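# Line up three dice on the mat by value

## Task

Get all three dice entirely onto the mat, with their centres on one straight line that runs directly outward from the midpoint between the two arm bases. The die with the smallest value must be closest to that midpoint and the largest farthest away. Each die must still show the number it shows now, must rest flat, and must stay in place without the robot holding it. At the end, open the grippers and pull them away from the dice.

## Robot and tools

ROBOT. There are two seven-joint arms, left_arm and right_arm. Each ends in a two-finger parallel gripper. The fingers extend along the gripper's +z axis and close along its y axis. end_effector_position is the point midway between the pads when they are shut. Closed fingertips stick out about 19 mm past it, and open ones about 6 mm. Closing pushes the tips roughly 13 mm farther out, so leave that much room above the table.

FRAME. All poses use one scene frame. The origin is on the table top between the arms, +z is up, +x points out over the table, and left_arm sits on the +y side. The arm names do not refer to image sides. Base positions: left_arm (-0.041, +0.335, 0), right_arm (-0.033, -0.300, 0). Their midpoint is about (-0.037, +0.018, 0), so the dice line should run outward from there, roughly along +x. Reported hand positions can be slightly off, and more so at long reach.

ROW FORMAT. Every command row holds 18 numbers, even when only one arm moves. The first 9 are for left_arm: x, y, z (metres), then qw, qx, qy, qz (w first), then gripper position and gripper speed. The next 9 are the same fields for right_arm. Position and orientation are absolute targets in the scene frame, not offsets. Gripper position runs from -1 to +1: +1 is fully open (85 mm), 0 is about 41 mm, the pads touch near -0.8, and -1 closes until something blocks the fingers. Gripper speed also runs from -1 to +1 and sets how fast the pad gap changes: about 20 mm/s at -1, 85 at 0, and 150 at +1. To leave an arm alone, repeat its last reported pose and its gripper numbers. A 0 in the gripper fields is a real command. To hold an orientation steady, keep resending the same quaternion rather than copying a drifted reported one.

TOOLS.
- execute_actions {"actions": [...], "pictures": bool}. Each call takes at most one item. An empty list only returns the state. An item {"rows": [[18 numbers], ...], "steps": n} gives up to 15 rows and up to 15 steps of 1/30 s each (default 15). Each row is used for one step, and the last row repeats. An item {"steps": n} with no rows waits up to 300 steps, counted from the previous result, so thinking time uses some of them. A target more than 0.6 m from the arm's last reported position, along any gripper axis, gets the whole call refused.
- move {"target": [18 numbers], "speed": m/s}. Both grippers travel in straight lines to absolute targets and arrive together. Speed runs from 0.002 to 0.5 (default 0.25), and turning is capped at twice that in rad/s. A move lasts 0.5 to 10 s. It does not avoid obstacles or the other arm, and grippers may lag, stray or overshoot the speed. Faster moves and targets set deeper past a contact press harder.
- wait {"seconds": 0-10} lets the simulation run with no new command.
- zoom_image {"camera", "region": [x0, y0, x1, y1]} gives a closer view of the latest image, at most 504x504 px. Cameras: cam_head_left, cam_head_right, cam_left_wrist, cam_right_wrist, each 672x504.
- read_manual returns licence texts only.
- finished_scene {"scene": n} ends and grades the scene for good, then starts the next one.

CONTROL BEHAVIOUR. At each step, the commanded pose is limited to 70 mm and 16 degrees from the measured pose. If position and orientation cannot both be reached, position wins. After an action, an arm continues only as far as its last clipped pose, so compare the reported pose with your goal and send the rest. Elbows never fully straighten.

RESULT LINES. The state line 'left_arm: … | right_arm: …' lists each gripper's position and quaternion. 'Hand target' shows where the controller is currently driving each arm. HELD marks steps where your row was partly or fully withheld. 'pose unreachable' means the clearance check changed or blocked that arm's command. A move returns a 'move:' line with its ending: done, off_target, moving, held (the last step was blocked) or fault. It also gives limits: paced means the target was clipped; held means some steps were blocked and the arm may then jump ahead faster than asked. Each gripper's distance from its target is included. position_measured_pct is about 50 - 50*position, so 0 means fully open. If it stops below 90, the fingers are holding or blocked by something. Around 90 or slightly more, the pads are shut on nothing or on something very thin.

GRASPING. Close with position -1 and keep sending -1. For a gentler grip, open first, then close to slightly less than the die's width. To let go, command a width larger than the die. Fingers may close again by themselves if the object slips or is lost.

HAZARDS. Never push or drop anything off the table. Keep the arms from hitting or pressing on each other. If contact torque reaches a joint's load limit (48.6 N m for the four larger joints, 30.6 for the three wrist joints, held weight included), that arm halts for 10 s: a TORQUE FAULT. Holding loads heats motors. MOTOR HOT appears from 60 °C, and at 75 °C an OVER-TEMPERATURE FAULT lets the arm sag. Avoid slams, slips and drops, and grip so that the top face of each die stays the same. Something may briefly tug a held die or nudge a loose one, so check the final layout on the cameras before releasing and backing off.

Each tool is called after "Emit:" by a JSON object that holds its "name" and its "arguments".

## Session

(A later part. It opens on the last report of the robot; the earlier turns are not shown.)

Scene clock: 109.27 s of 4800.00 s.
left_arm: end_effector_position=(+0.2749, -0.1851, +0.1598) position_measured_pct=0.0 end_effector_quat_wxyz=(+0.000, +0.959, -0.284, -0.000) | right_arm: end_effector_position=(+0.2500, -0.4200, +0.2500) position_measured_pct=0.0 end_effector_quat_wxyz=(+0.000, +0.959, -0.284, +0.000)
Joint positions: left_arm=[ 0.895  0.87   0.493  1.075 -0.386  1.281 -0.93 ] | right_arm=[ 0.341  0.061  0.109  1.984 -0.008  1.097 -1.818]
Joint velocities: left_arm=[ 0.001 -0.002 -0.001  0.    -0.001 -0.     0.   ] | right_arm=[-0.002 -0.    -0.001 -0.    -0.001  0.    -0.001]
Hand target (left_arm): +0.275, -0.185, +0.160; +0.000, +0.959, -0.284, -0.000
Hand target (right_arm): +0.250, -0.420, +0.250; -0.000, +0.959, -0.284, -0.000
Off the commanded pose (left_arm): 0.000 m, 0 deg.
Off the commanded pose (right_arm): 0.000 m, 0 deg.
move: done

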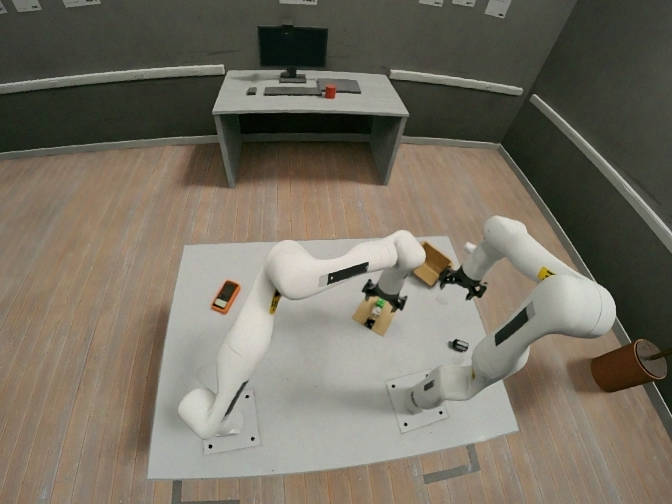

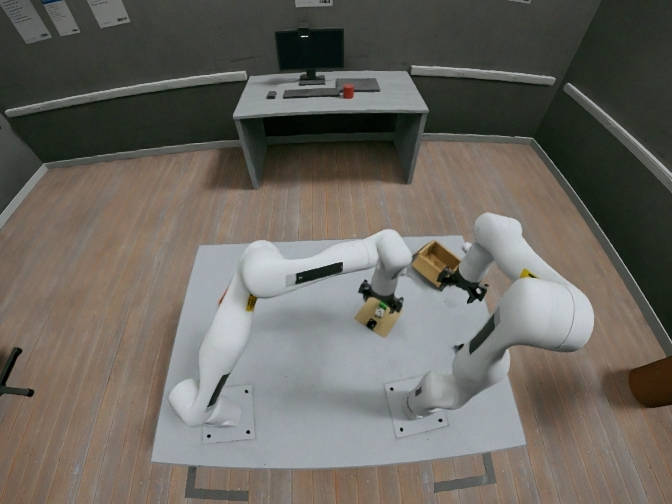

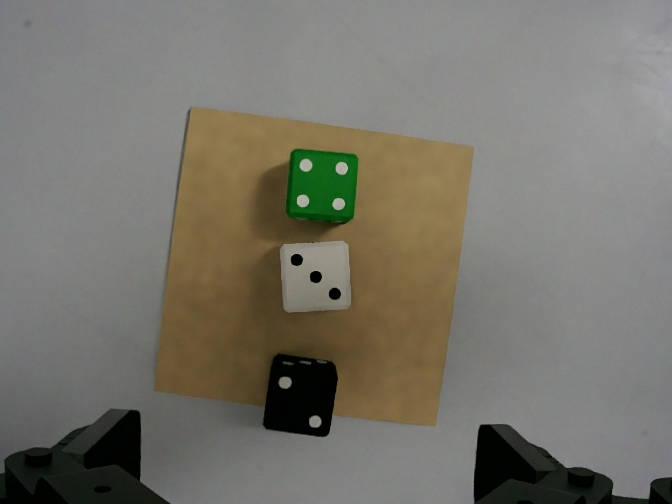

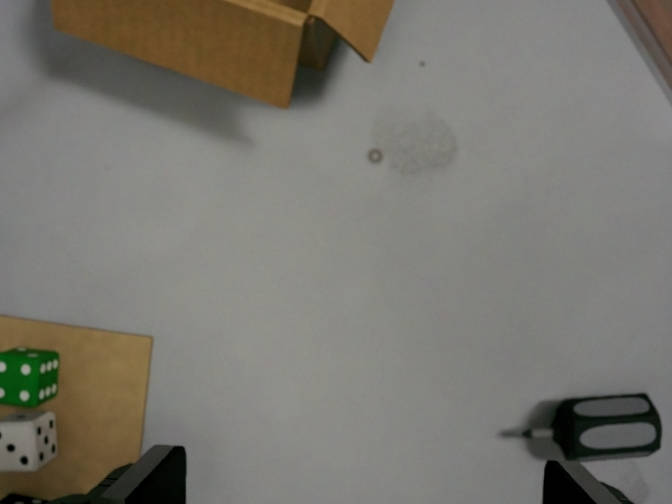

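Emit:
{"name": "move", "arguments": {"target": [0.270,-0.175,0.027,0,0.959,-0.284,0,1,0,0.25,-0.42,0.25,0,0.959,-0.284,0,1,0], "speed": 0.1}}

Emit:
{"name": "move", "arguments": {"target": [0.270,-0.175,0.027,0,0.959,-0.284,0,-1,0,0.25,-0.42,0.25,0,0.959,-0.284,0,1,0]}}

Emit:
{"name": "move", "arguments": {"target": [0.270,-0.175,0.04,0,0.959,-0.284,0,-1,0,0.25,-0.42,0.25,0,0.959,-0.284,0,1,0], "speed": 0.05}}

Emit:
{"name": "move", "arguments": {"target": [0.277,-0.1865,0.04,0,0.959,-0.284,0,-1,0,0.25,-0.42,0.25,0,0.959,-0.284,0,1,0], "speed": 0.05}}

Emit:
{"name": "move", "arguments": {"target": [0.277,-0.1865,0.028,0,0.959,-0.284,0,-1,0,0.25,-0.42,0.25,0,0.959,-0.284,0,1,0], "speed": 0.05}}

Emit:
{"name": "move", "arguments": {"target": [0.277,-0.1865,0.028,0,0.959,-0.284,0,0.6,0,0.25,-0.42,0.25,0,0.959,-0.284,0,1,0]}}

Emit:
{"name": "move", "arguments": {"target": [0.275,-0.185,0.16,0,0.959,-0.284,0,1,0,0.25,-0.42,0.25,0,0.959,-0.284,0,1,0], "speed": 0.15}}

Scene clock: 122.97 s of 4800.00 s.
left_arm: end_effector_position=(+0.2702, -0.1748, +0.0272) position_measured_pct=0.0 end_effector_quat_wxyz=(-0.000, +0.959, -0.284, +0.000) | right_arm: end_effector_position=(+0.2500, -0.4200, +0.2500) position_measured_pct=0.0 end_effector_quat_wxyz=(+0.000, +0.959, -0.284, +0.000)
Joint positions: left_arm=[ 0.896  1.002  0.436  1.262 -0.446  0.971 -0.868] | right_arm=[ 0.341  0.061  0.109  1.984 -0.008  1.097 -1.818]
Joint velocities: left_arm=[ 0.001  0.002 -0.    -0.001  0.001  0.     0.   ] | right_arm=[-0.003  0.    -0.    -0.001 -0.    -0.     0.001]
Hand target (left_arm): +0.270, -0.175, +0.027; -0.000, +0.959, -0.284, +0.000
Hand target (right_arm): +0.250, -0.420, +0.250; +0.000, +0.959, -0.284, -0.000
Off the commanded pose (left_arm): 0.000 m, 0 deg.
Off the commanded pose (right_arm): 0.000 m, 0 deg.
After step 90, 9.07 s passed at rest.
move: done

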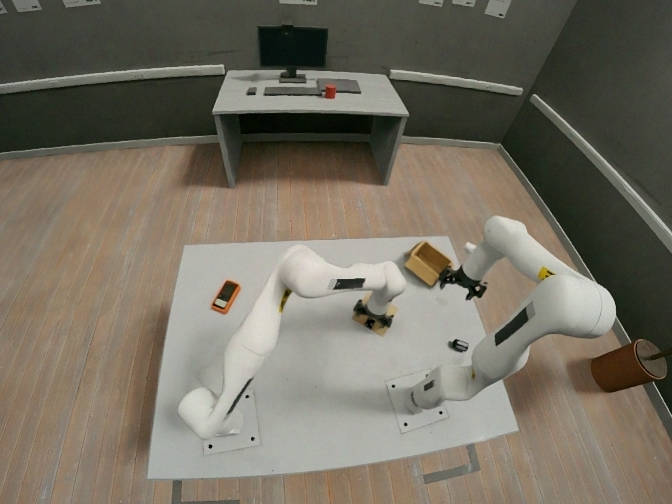

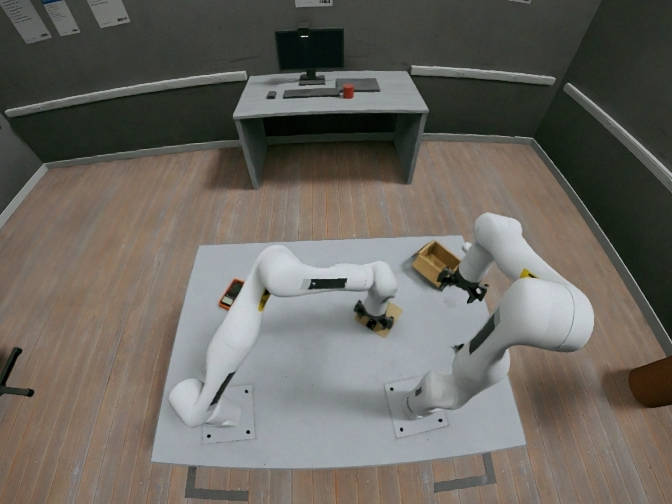

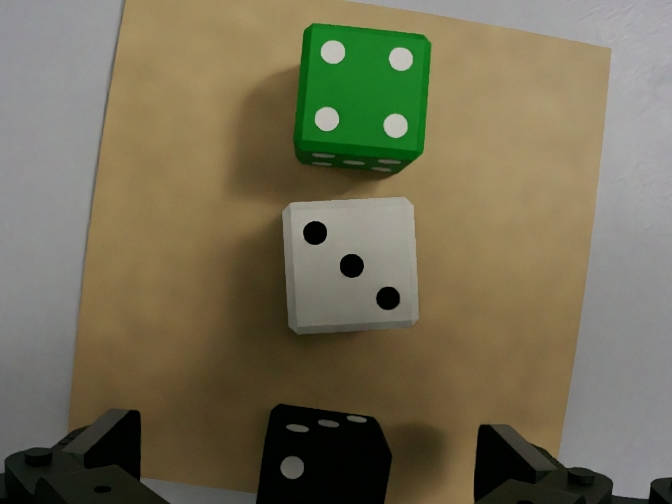

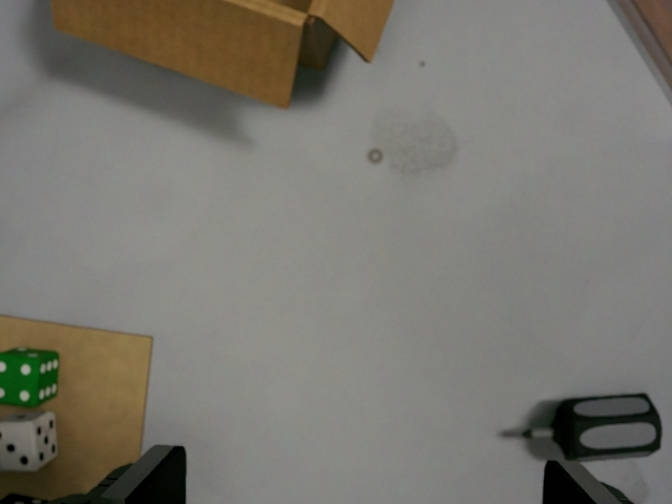

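Scene clock: 124.00 s of 4800.00 s.
left_arm: end_effector_position=(+0.2701, -0.1752, +0.0276) position_measured_pct=63.9 end_effector_quat_wxyz=(+0.000, +0.959, -0.284, +0.000) | right_arm: end_effector_position=(+0.2500, -0.4200, +0.2500) position_measured_pct=0.0 end_effector_quat_wxyz=(+0.000, +0.959, -0.284, +0.000)
Joint positions: left_arm=[ 0.896  1.002  0.436  1.261 -0.446  0.972 -0.869] | right_arm=[ 0.341  0.061  0.109  1.984 -0.008  1.097 -1.818]
Joint velocities: left_arm=[ 0.    -0.002  0.001 -0.001  0.     0.001  0.001] | right_arm=[ 0.     0.    -0.     0.    -0.001  0.     0.   ]
Hand target (left_arm): +0.270, -0.175, +0.027; -0.000, +0.959, -0.284, +0.000
Hand target (right_arm): +0.250, -0.420, +0.250; -0.000, +0.959, -0.284, -0.000
Off the commanded pose (left_arm): 0.001 m, 0 deg.
Off the commanded pose (right_arm): 0.000 m, 0 deg.
move: done

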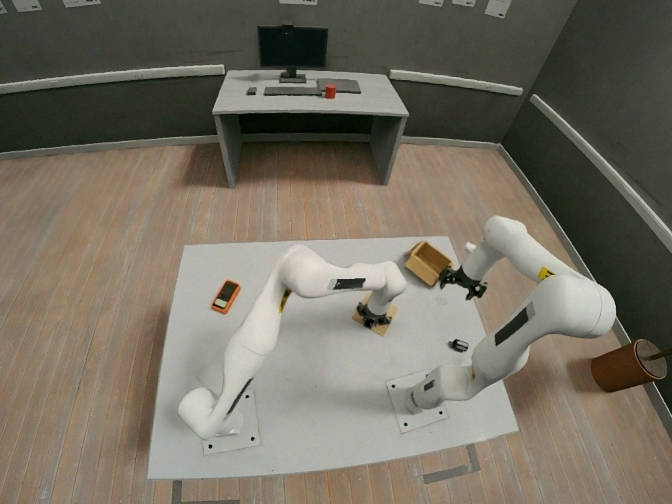

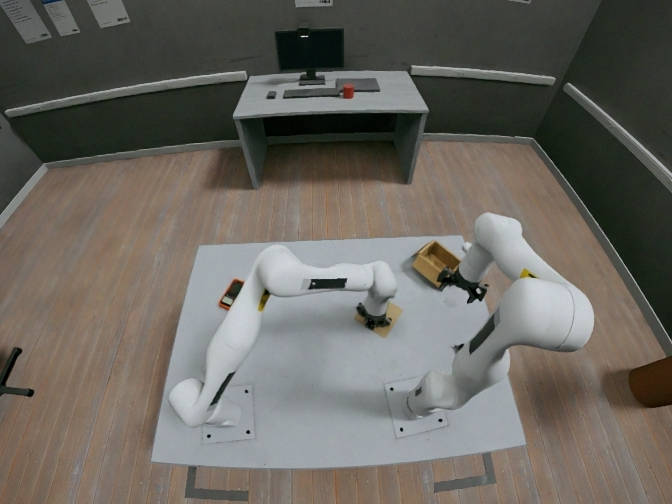

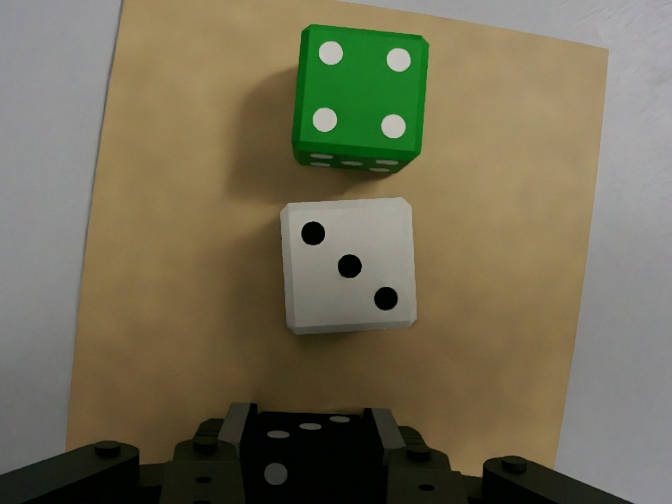

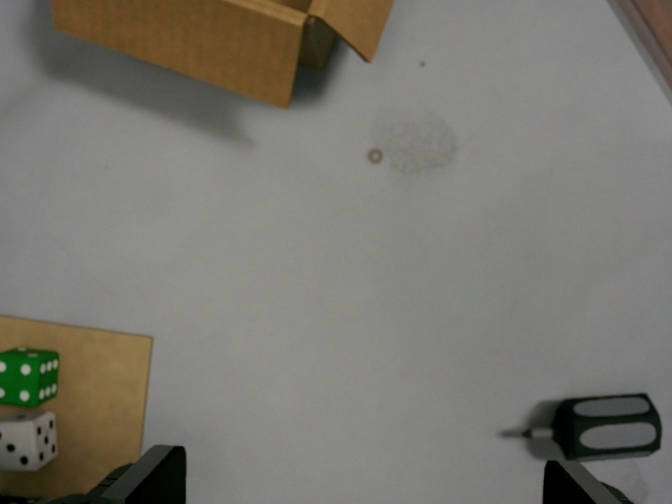

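Scene clock: 124.70 s of 4800.00 s.
left_arm: end_effector_position=(+0.2700, -0.1750, +0.0399) position_measured_pct=63.9 end_effector_quat_wxyz=(-0.000, +0.959, -0.284, -0.000) | right_arm: end_effector_position=(+0.2500, -0.4200, +0.2500) position_measured_pct=0.0 end_effector_quat_wxyz=(+0.000, +0.959, -0.284, +0.000)
Joint positions: left_arm=[ 0.893  0.984  0.443  1.255 -0.439  0.996 -0.874] | right_arm=[ 0.341  0.061  0.109  1.984 -0.008  1.097 -1.818]
Joint velocities: left_arm=[-0.    -0.001 -0.001  0.    -0.    -0.     0.001] | right_arm=[ 0.    -0.     0.001  0.     0.     0.     0.001]
Hand target (left_arm): +0.270, -0.175, +0.040; +0.000, +0.959, -0.284, -0.000
Hand target (right_arm): +0.250, -0.420, +0.250; -0.000, +0.959, -0.284, -0.000
Off the commanded pose (left_arm): 0.000 m, 0 deg.
Off the commanded pose (right_arm): 0.000 m, 0 deg.
move: done

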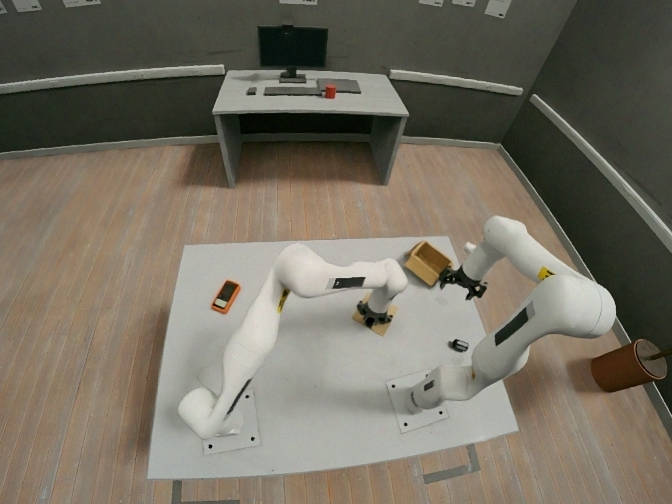

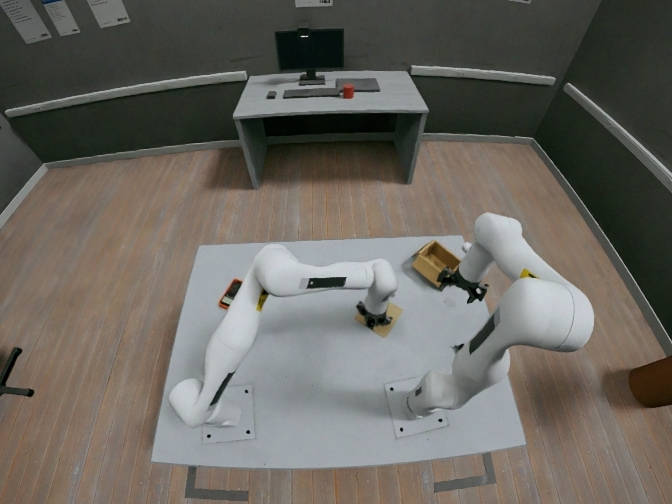

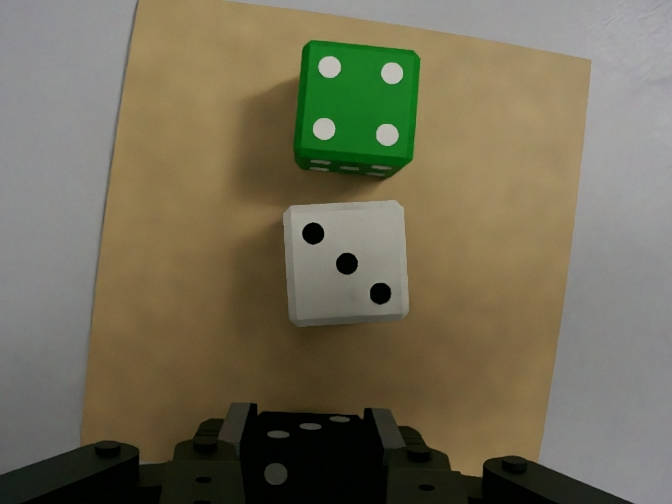

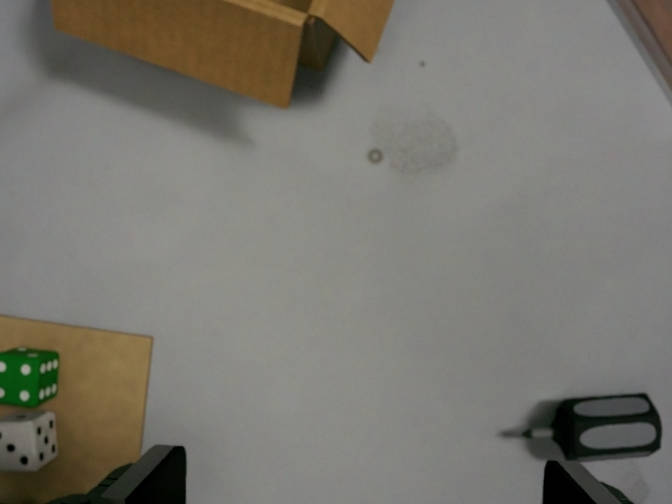

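Scene clock: 125.40 s of 4800.00 s.
left_arm: end_effector_position=(+0.2771, -0.1865, +0.0402) position_measured_pct=63.9 end_effector_quat_wxyz=(+0.000, +0.959, -0.284, +0.000) | right_arm: end_effector_position=(+0.2500, -0.4200, +0.2500) position_measured_pct=0.0 end_effector_quat_wxyz=(+0.000, +0.959, -0.284, +0.000)
Joint positions: left_arm=[ 0.903  1.011  0.445  1.19  -0.439  1.032 -0.887] | right_arm=[ 0.341  0.061  0.109  1.984 -0.008  1.097 -1.818]
Joint velocities: left_arm=[ 0.002  0.003  0.001 -0.002  0.001  0.001  0.001] | right_arm=[-0.002 -0.001  0.001  0.001  0.001 -0.    -0.   ]
Hand target (left_arm): +0.277, -0.187, +0.040; +0.000, +0.959, -0.284, -0.000
Hand target (right_arm): +0.250, -0.420, +0.250; -0.000, +0.959, -0.284, -0.000
Off the commanded pose (left_arm): 0.000 m, 0 deg.
Off the commanded pose (right_arm): 0.000 m, 0 deg.
move: done

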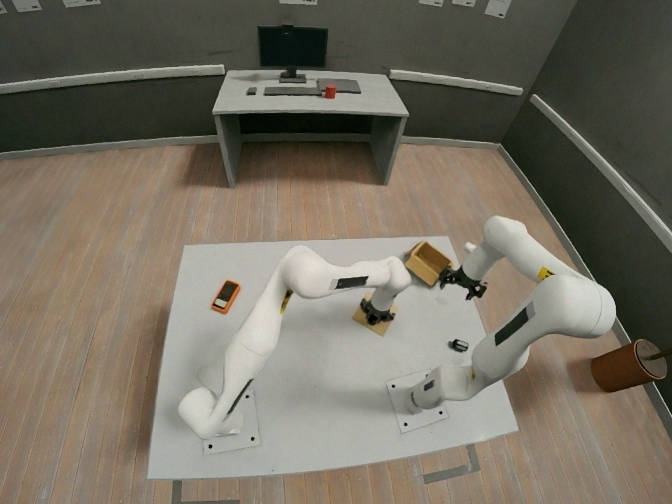

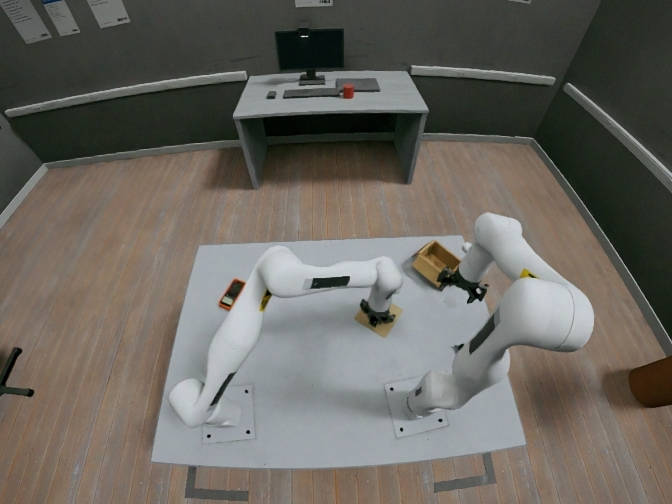

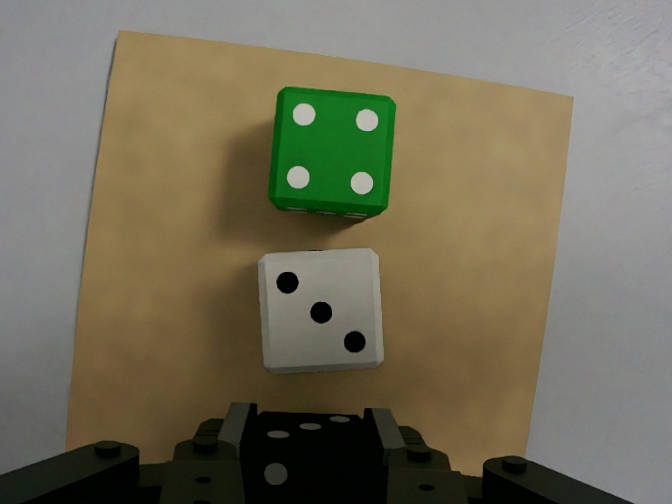

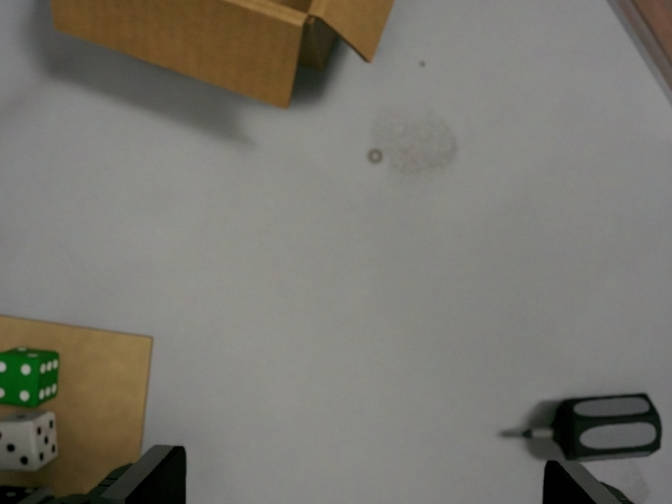

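Scene clock: 126.10 s of 4800.00 s.
left_arm: end_effector_position=(+0.2770, -0.1865, +0.0281) position_measured_pct=63.9 end_effector_quat_wxyz=(+0.000, +0.959, -0.284, +0.000) | right_arm: end_effector_position=(+0.2500, -0.4200, +0.2500) position_measured_pct=0.0 end_effector_quat_wxyz=(+0.000, +0.959, -0.284, +0.000)
Joint positions: left_arm=[ 0.905  1.028  0.439  1.196 -0.444  1.01  -0.883] | right_arm=[ 0.341  0.061  0.109  1.984 -0.008  1.097 -1.818]
Joint velocities: left_arm=[-0.     0.001 -0.001 -0.    -0.    -0.     0.001] | right_arm=[ 0.001 -0.002 -0.001 -0.002  0.     0.     0.   ]
Hand target (left_arm): +0.277, -0.186, +0.028; -0.000, +0.959, -0.284, +0.000
Hand target (right_arm): +0.250, -0.420, +0.250; -0.000, +0.959, -0.284, -0.000
Off the commanded pose (left_arm): 0.000 m, 0 deg.
Off the commanded pose (right_arm): 0.000 m, 0 deg.
move: done

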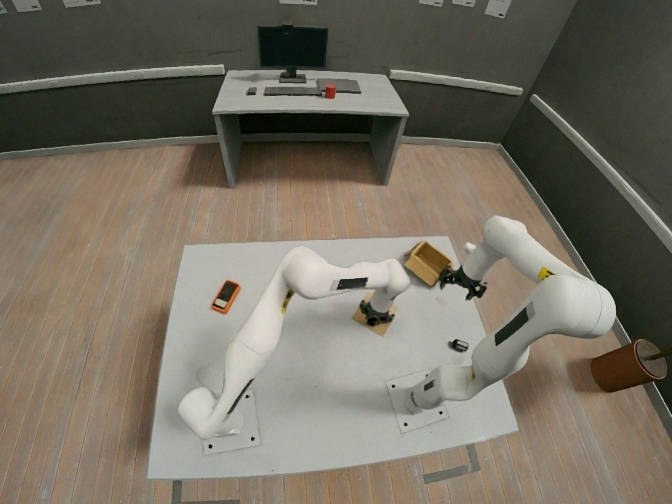

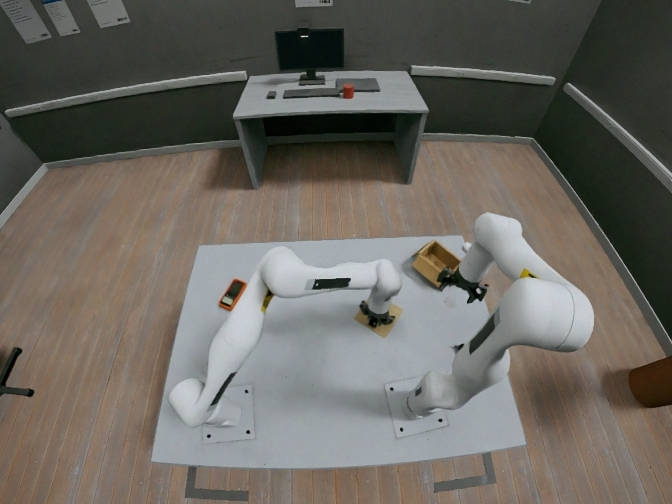

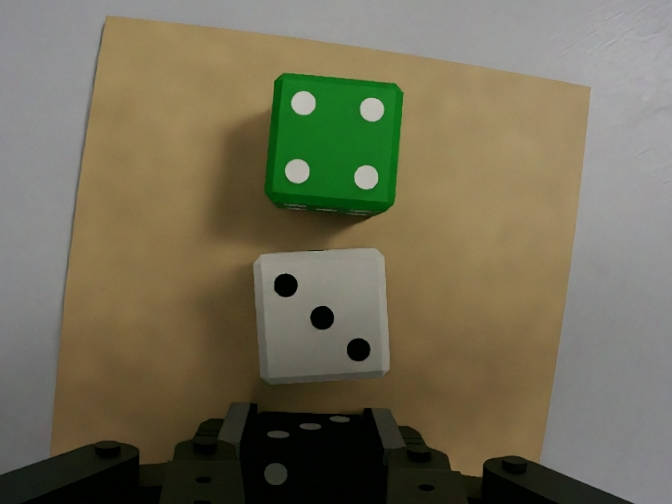

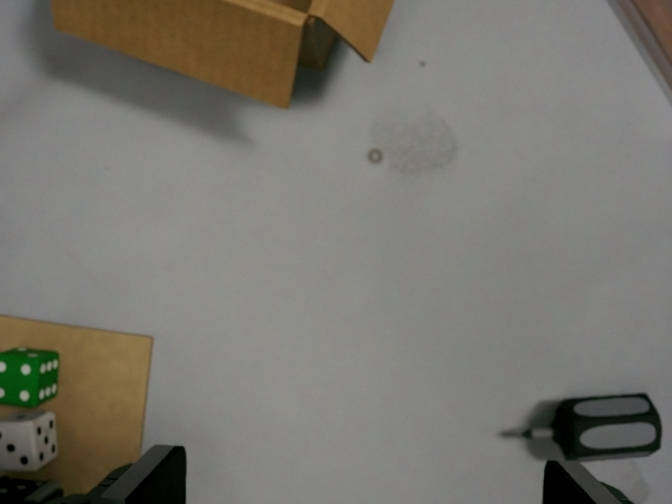

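Scene clock: 126.97 s of 4800.00 s.
left_arm: end_effector_position=(+0.2770, -0.1865, +0.0280) position_measured_pct=19.8 end_effector_quat_wxyz=(+0.000, +0.959, -0.284, +0.000) | right_arm: end_effector_position=(+0.2500, -0.4200, +0.2500) position_measured_pct=0.0 end_effector_quat_wxyz=(+0.000, +0.959, -0.284, +0.000)
Joint positions: left_arm=[ 0.905  1.028  0.439  1.196 -0.444  1.01  -0.883] | right_arm=[ 0.341  0.061  0.109  1.984 -0.008  1.097 -1.818]
Joint velocities: left_arm=[-0.    -0.    -0.001 -0.001  0.002  0.     0.   ] | right_arm=[-0.002 -0.001 -0.     0.     0.001  0.    -0.002]
Hand target (left_arm): +0.277, -0.187, +0.028; -0.000, +0.959, -0.284, +0.000
Hand target (right_arm): +0.250, -0.420, +0.250; -0.000, +0.959, -0.284, -0.000
Off the commanded pose (left_arm): 0.000 m, 0 deg.
Off the commanded pose (right_arm): 0.000 m, 0 deg.
move: done

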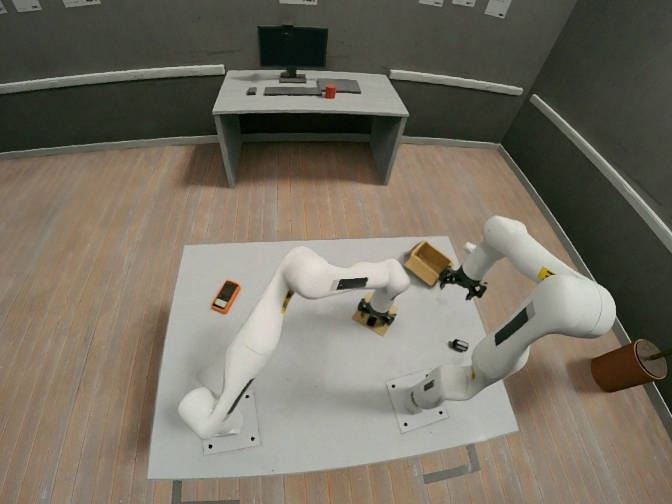

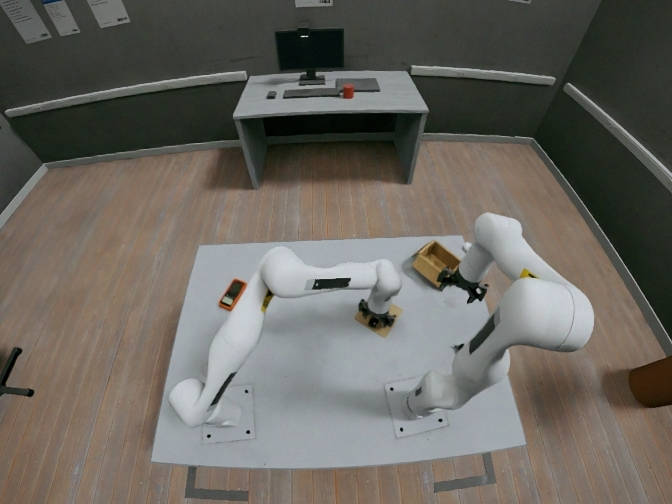

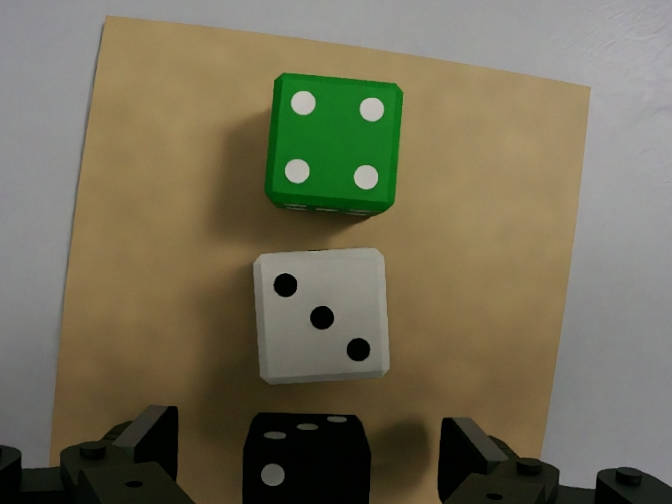

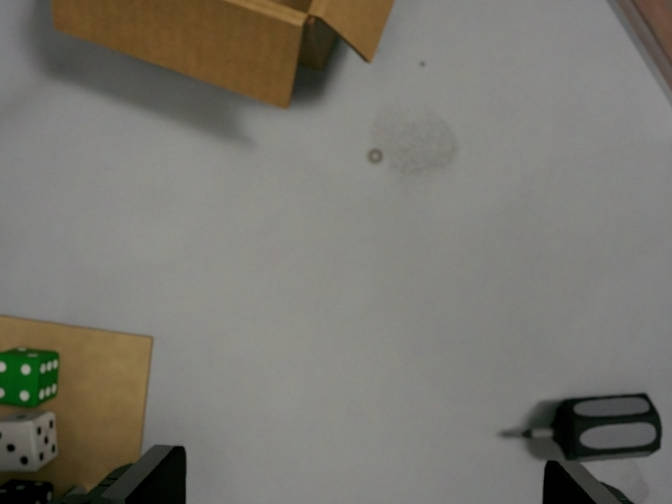

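Scene clock: 128.17 s of 4800.00 s.
left_arm: end_effector_position=(+0.2749, -0.1851, +0.1598) position_measured_pct=0.0 end_effector_quat_wxyz=(+0.000, +0.959, -0.284, -0.000) | right_arm: end_effector_position=(+0.2500, -0.4200, +0.2500) position_measured_pct=0.0 end_effector_quat_wxyz=(+0.000, +0.959, -0.284, +0.000)
Joint positions: left_arm=[ 0.896  0.869  0.492  1.075 -0.386  1.281 -0.93 ] | right_arm=[ 0.341  0.061  0.109  1.984 -0.008  1.097 -1.818]
Joint velocities: left_arm=[ 0.    -0.    -0.002 -0.     0.    -0.     0.   ] | right_arm=[-0.001 -0.     0.    -0.    -0.     0.    -0.   ]
Hand target (left_arm): +0.275, -0.185, +0.160; +0.000, +0.959, -0.284, -0.000
Hand target (right_arm): +0.250, -0.420, +0.250; +0.000, +0.959, -0.284, -0.000
Off the commanded pose (left_arm): 0.000 m, 0 deg.
Off the commanded pose (right_arm): 0.000 m, 0 deg.
move: done

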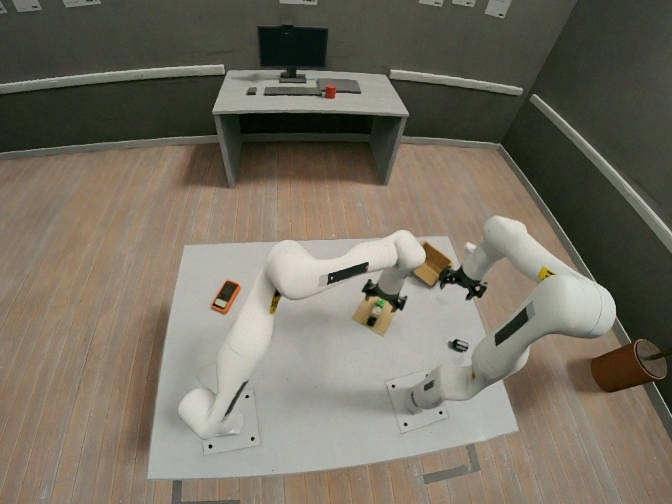

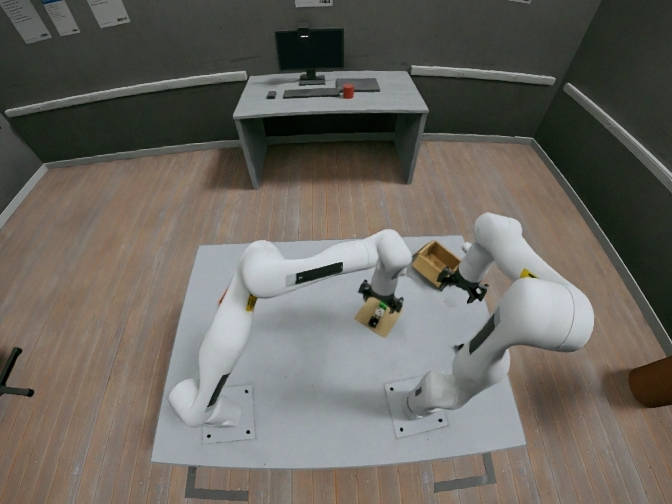

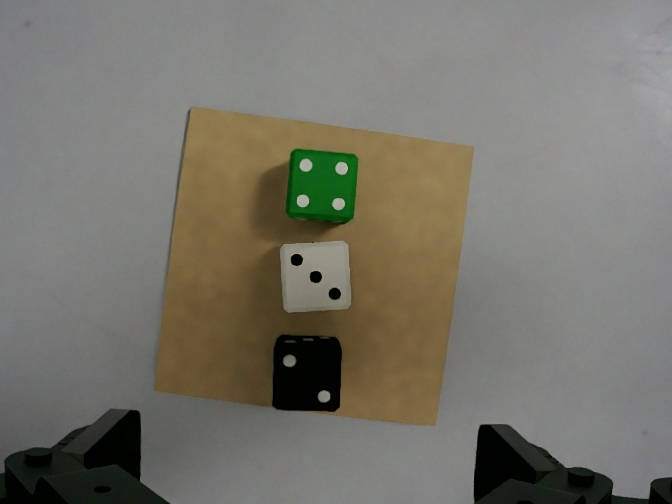

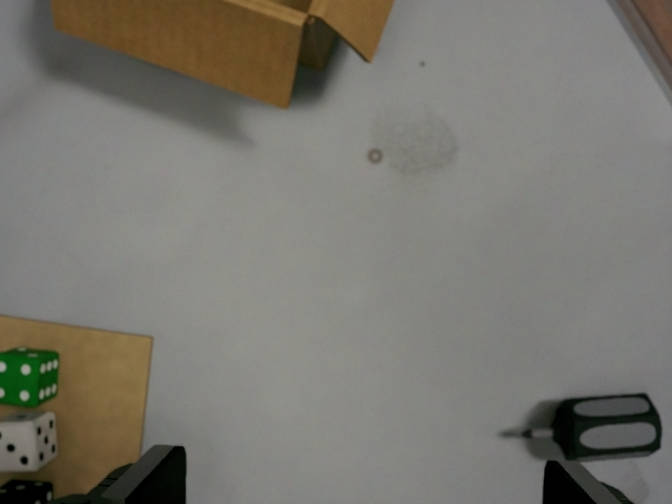

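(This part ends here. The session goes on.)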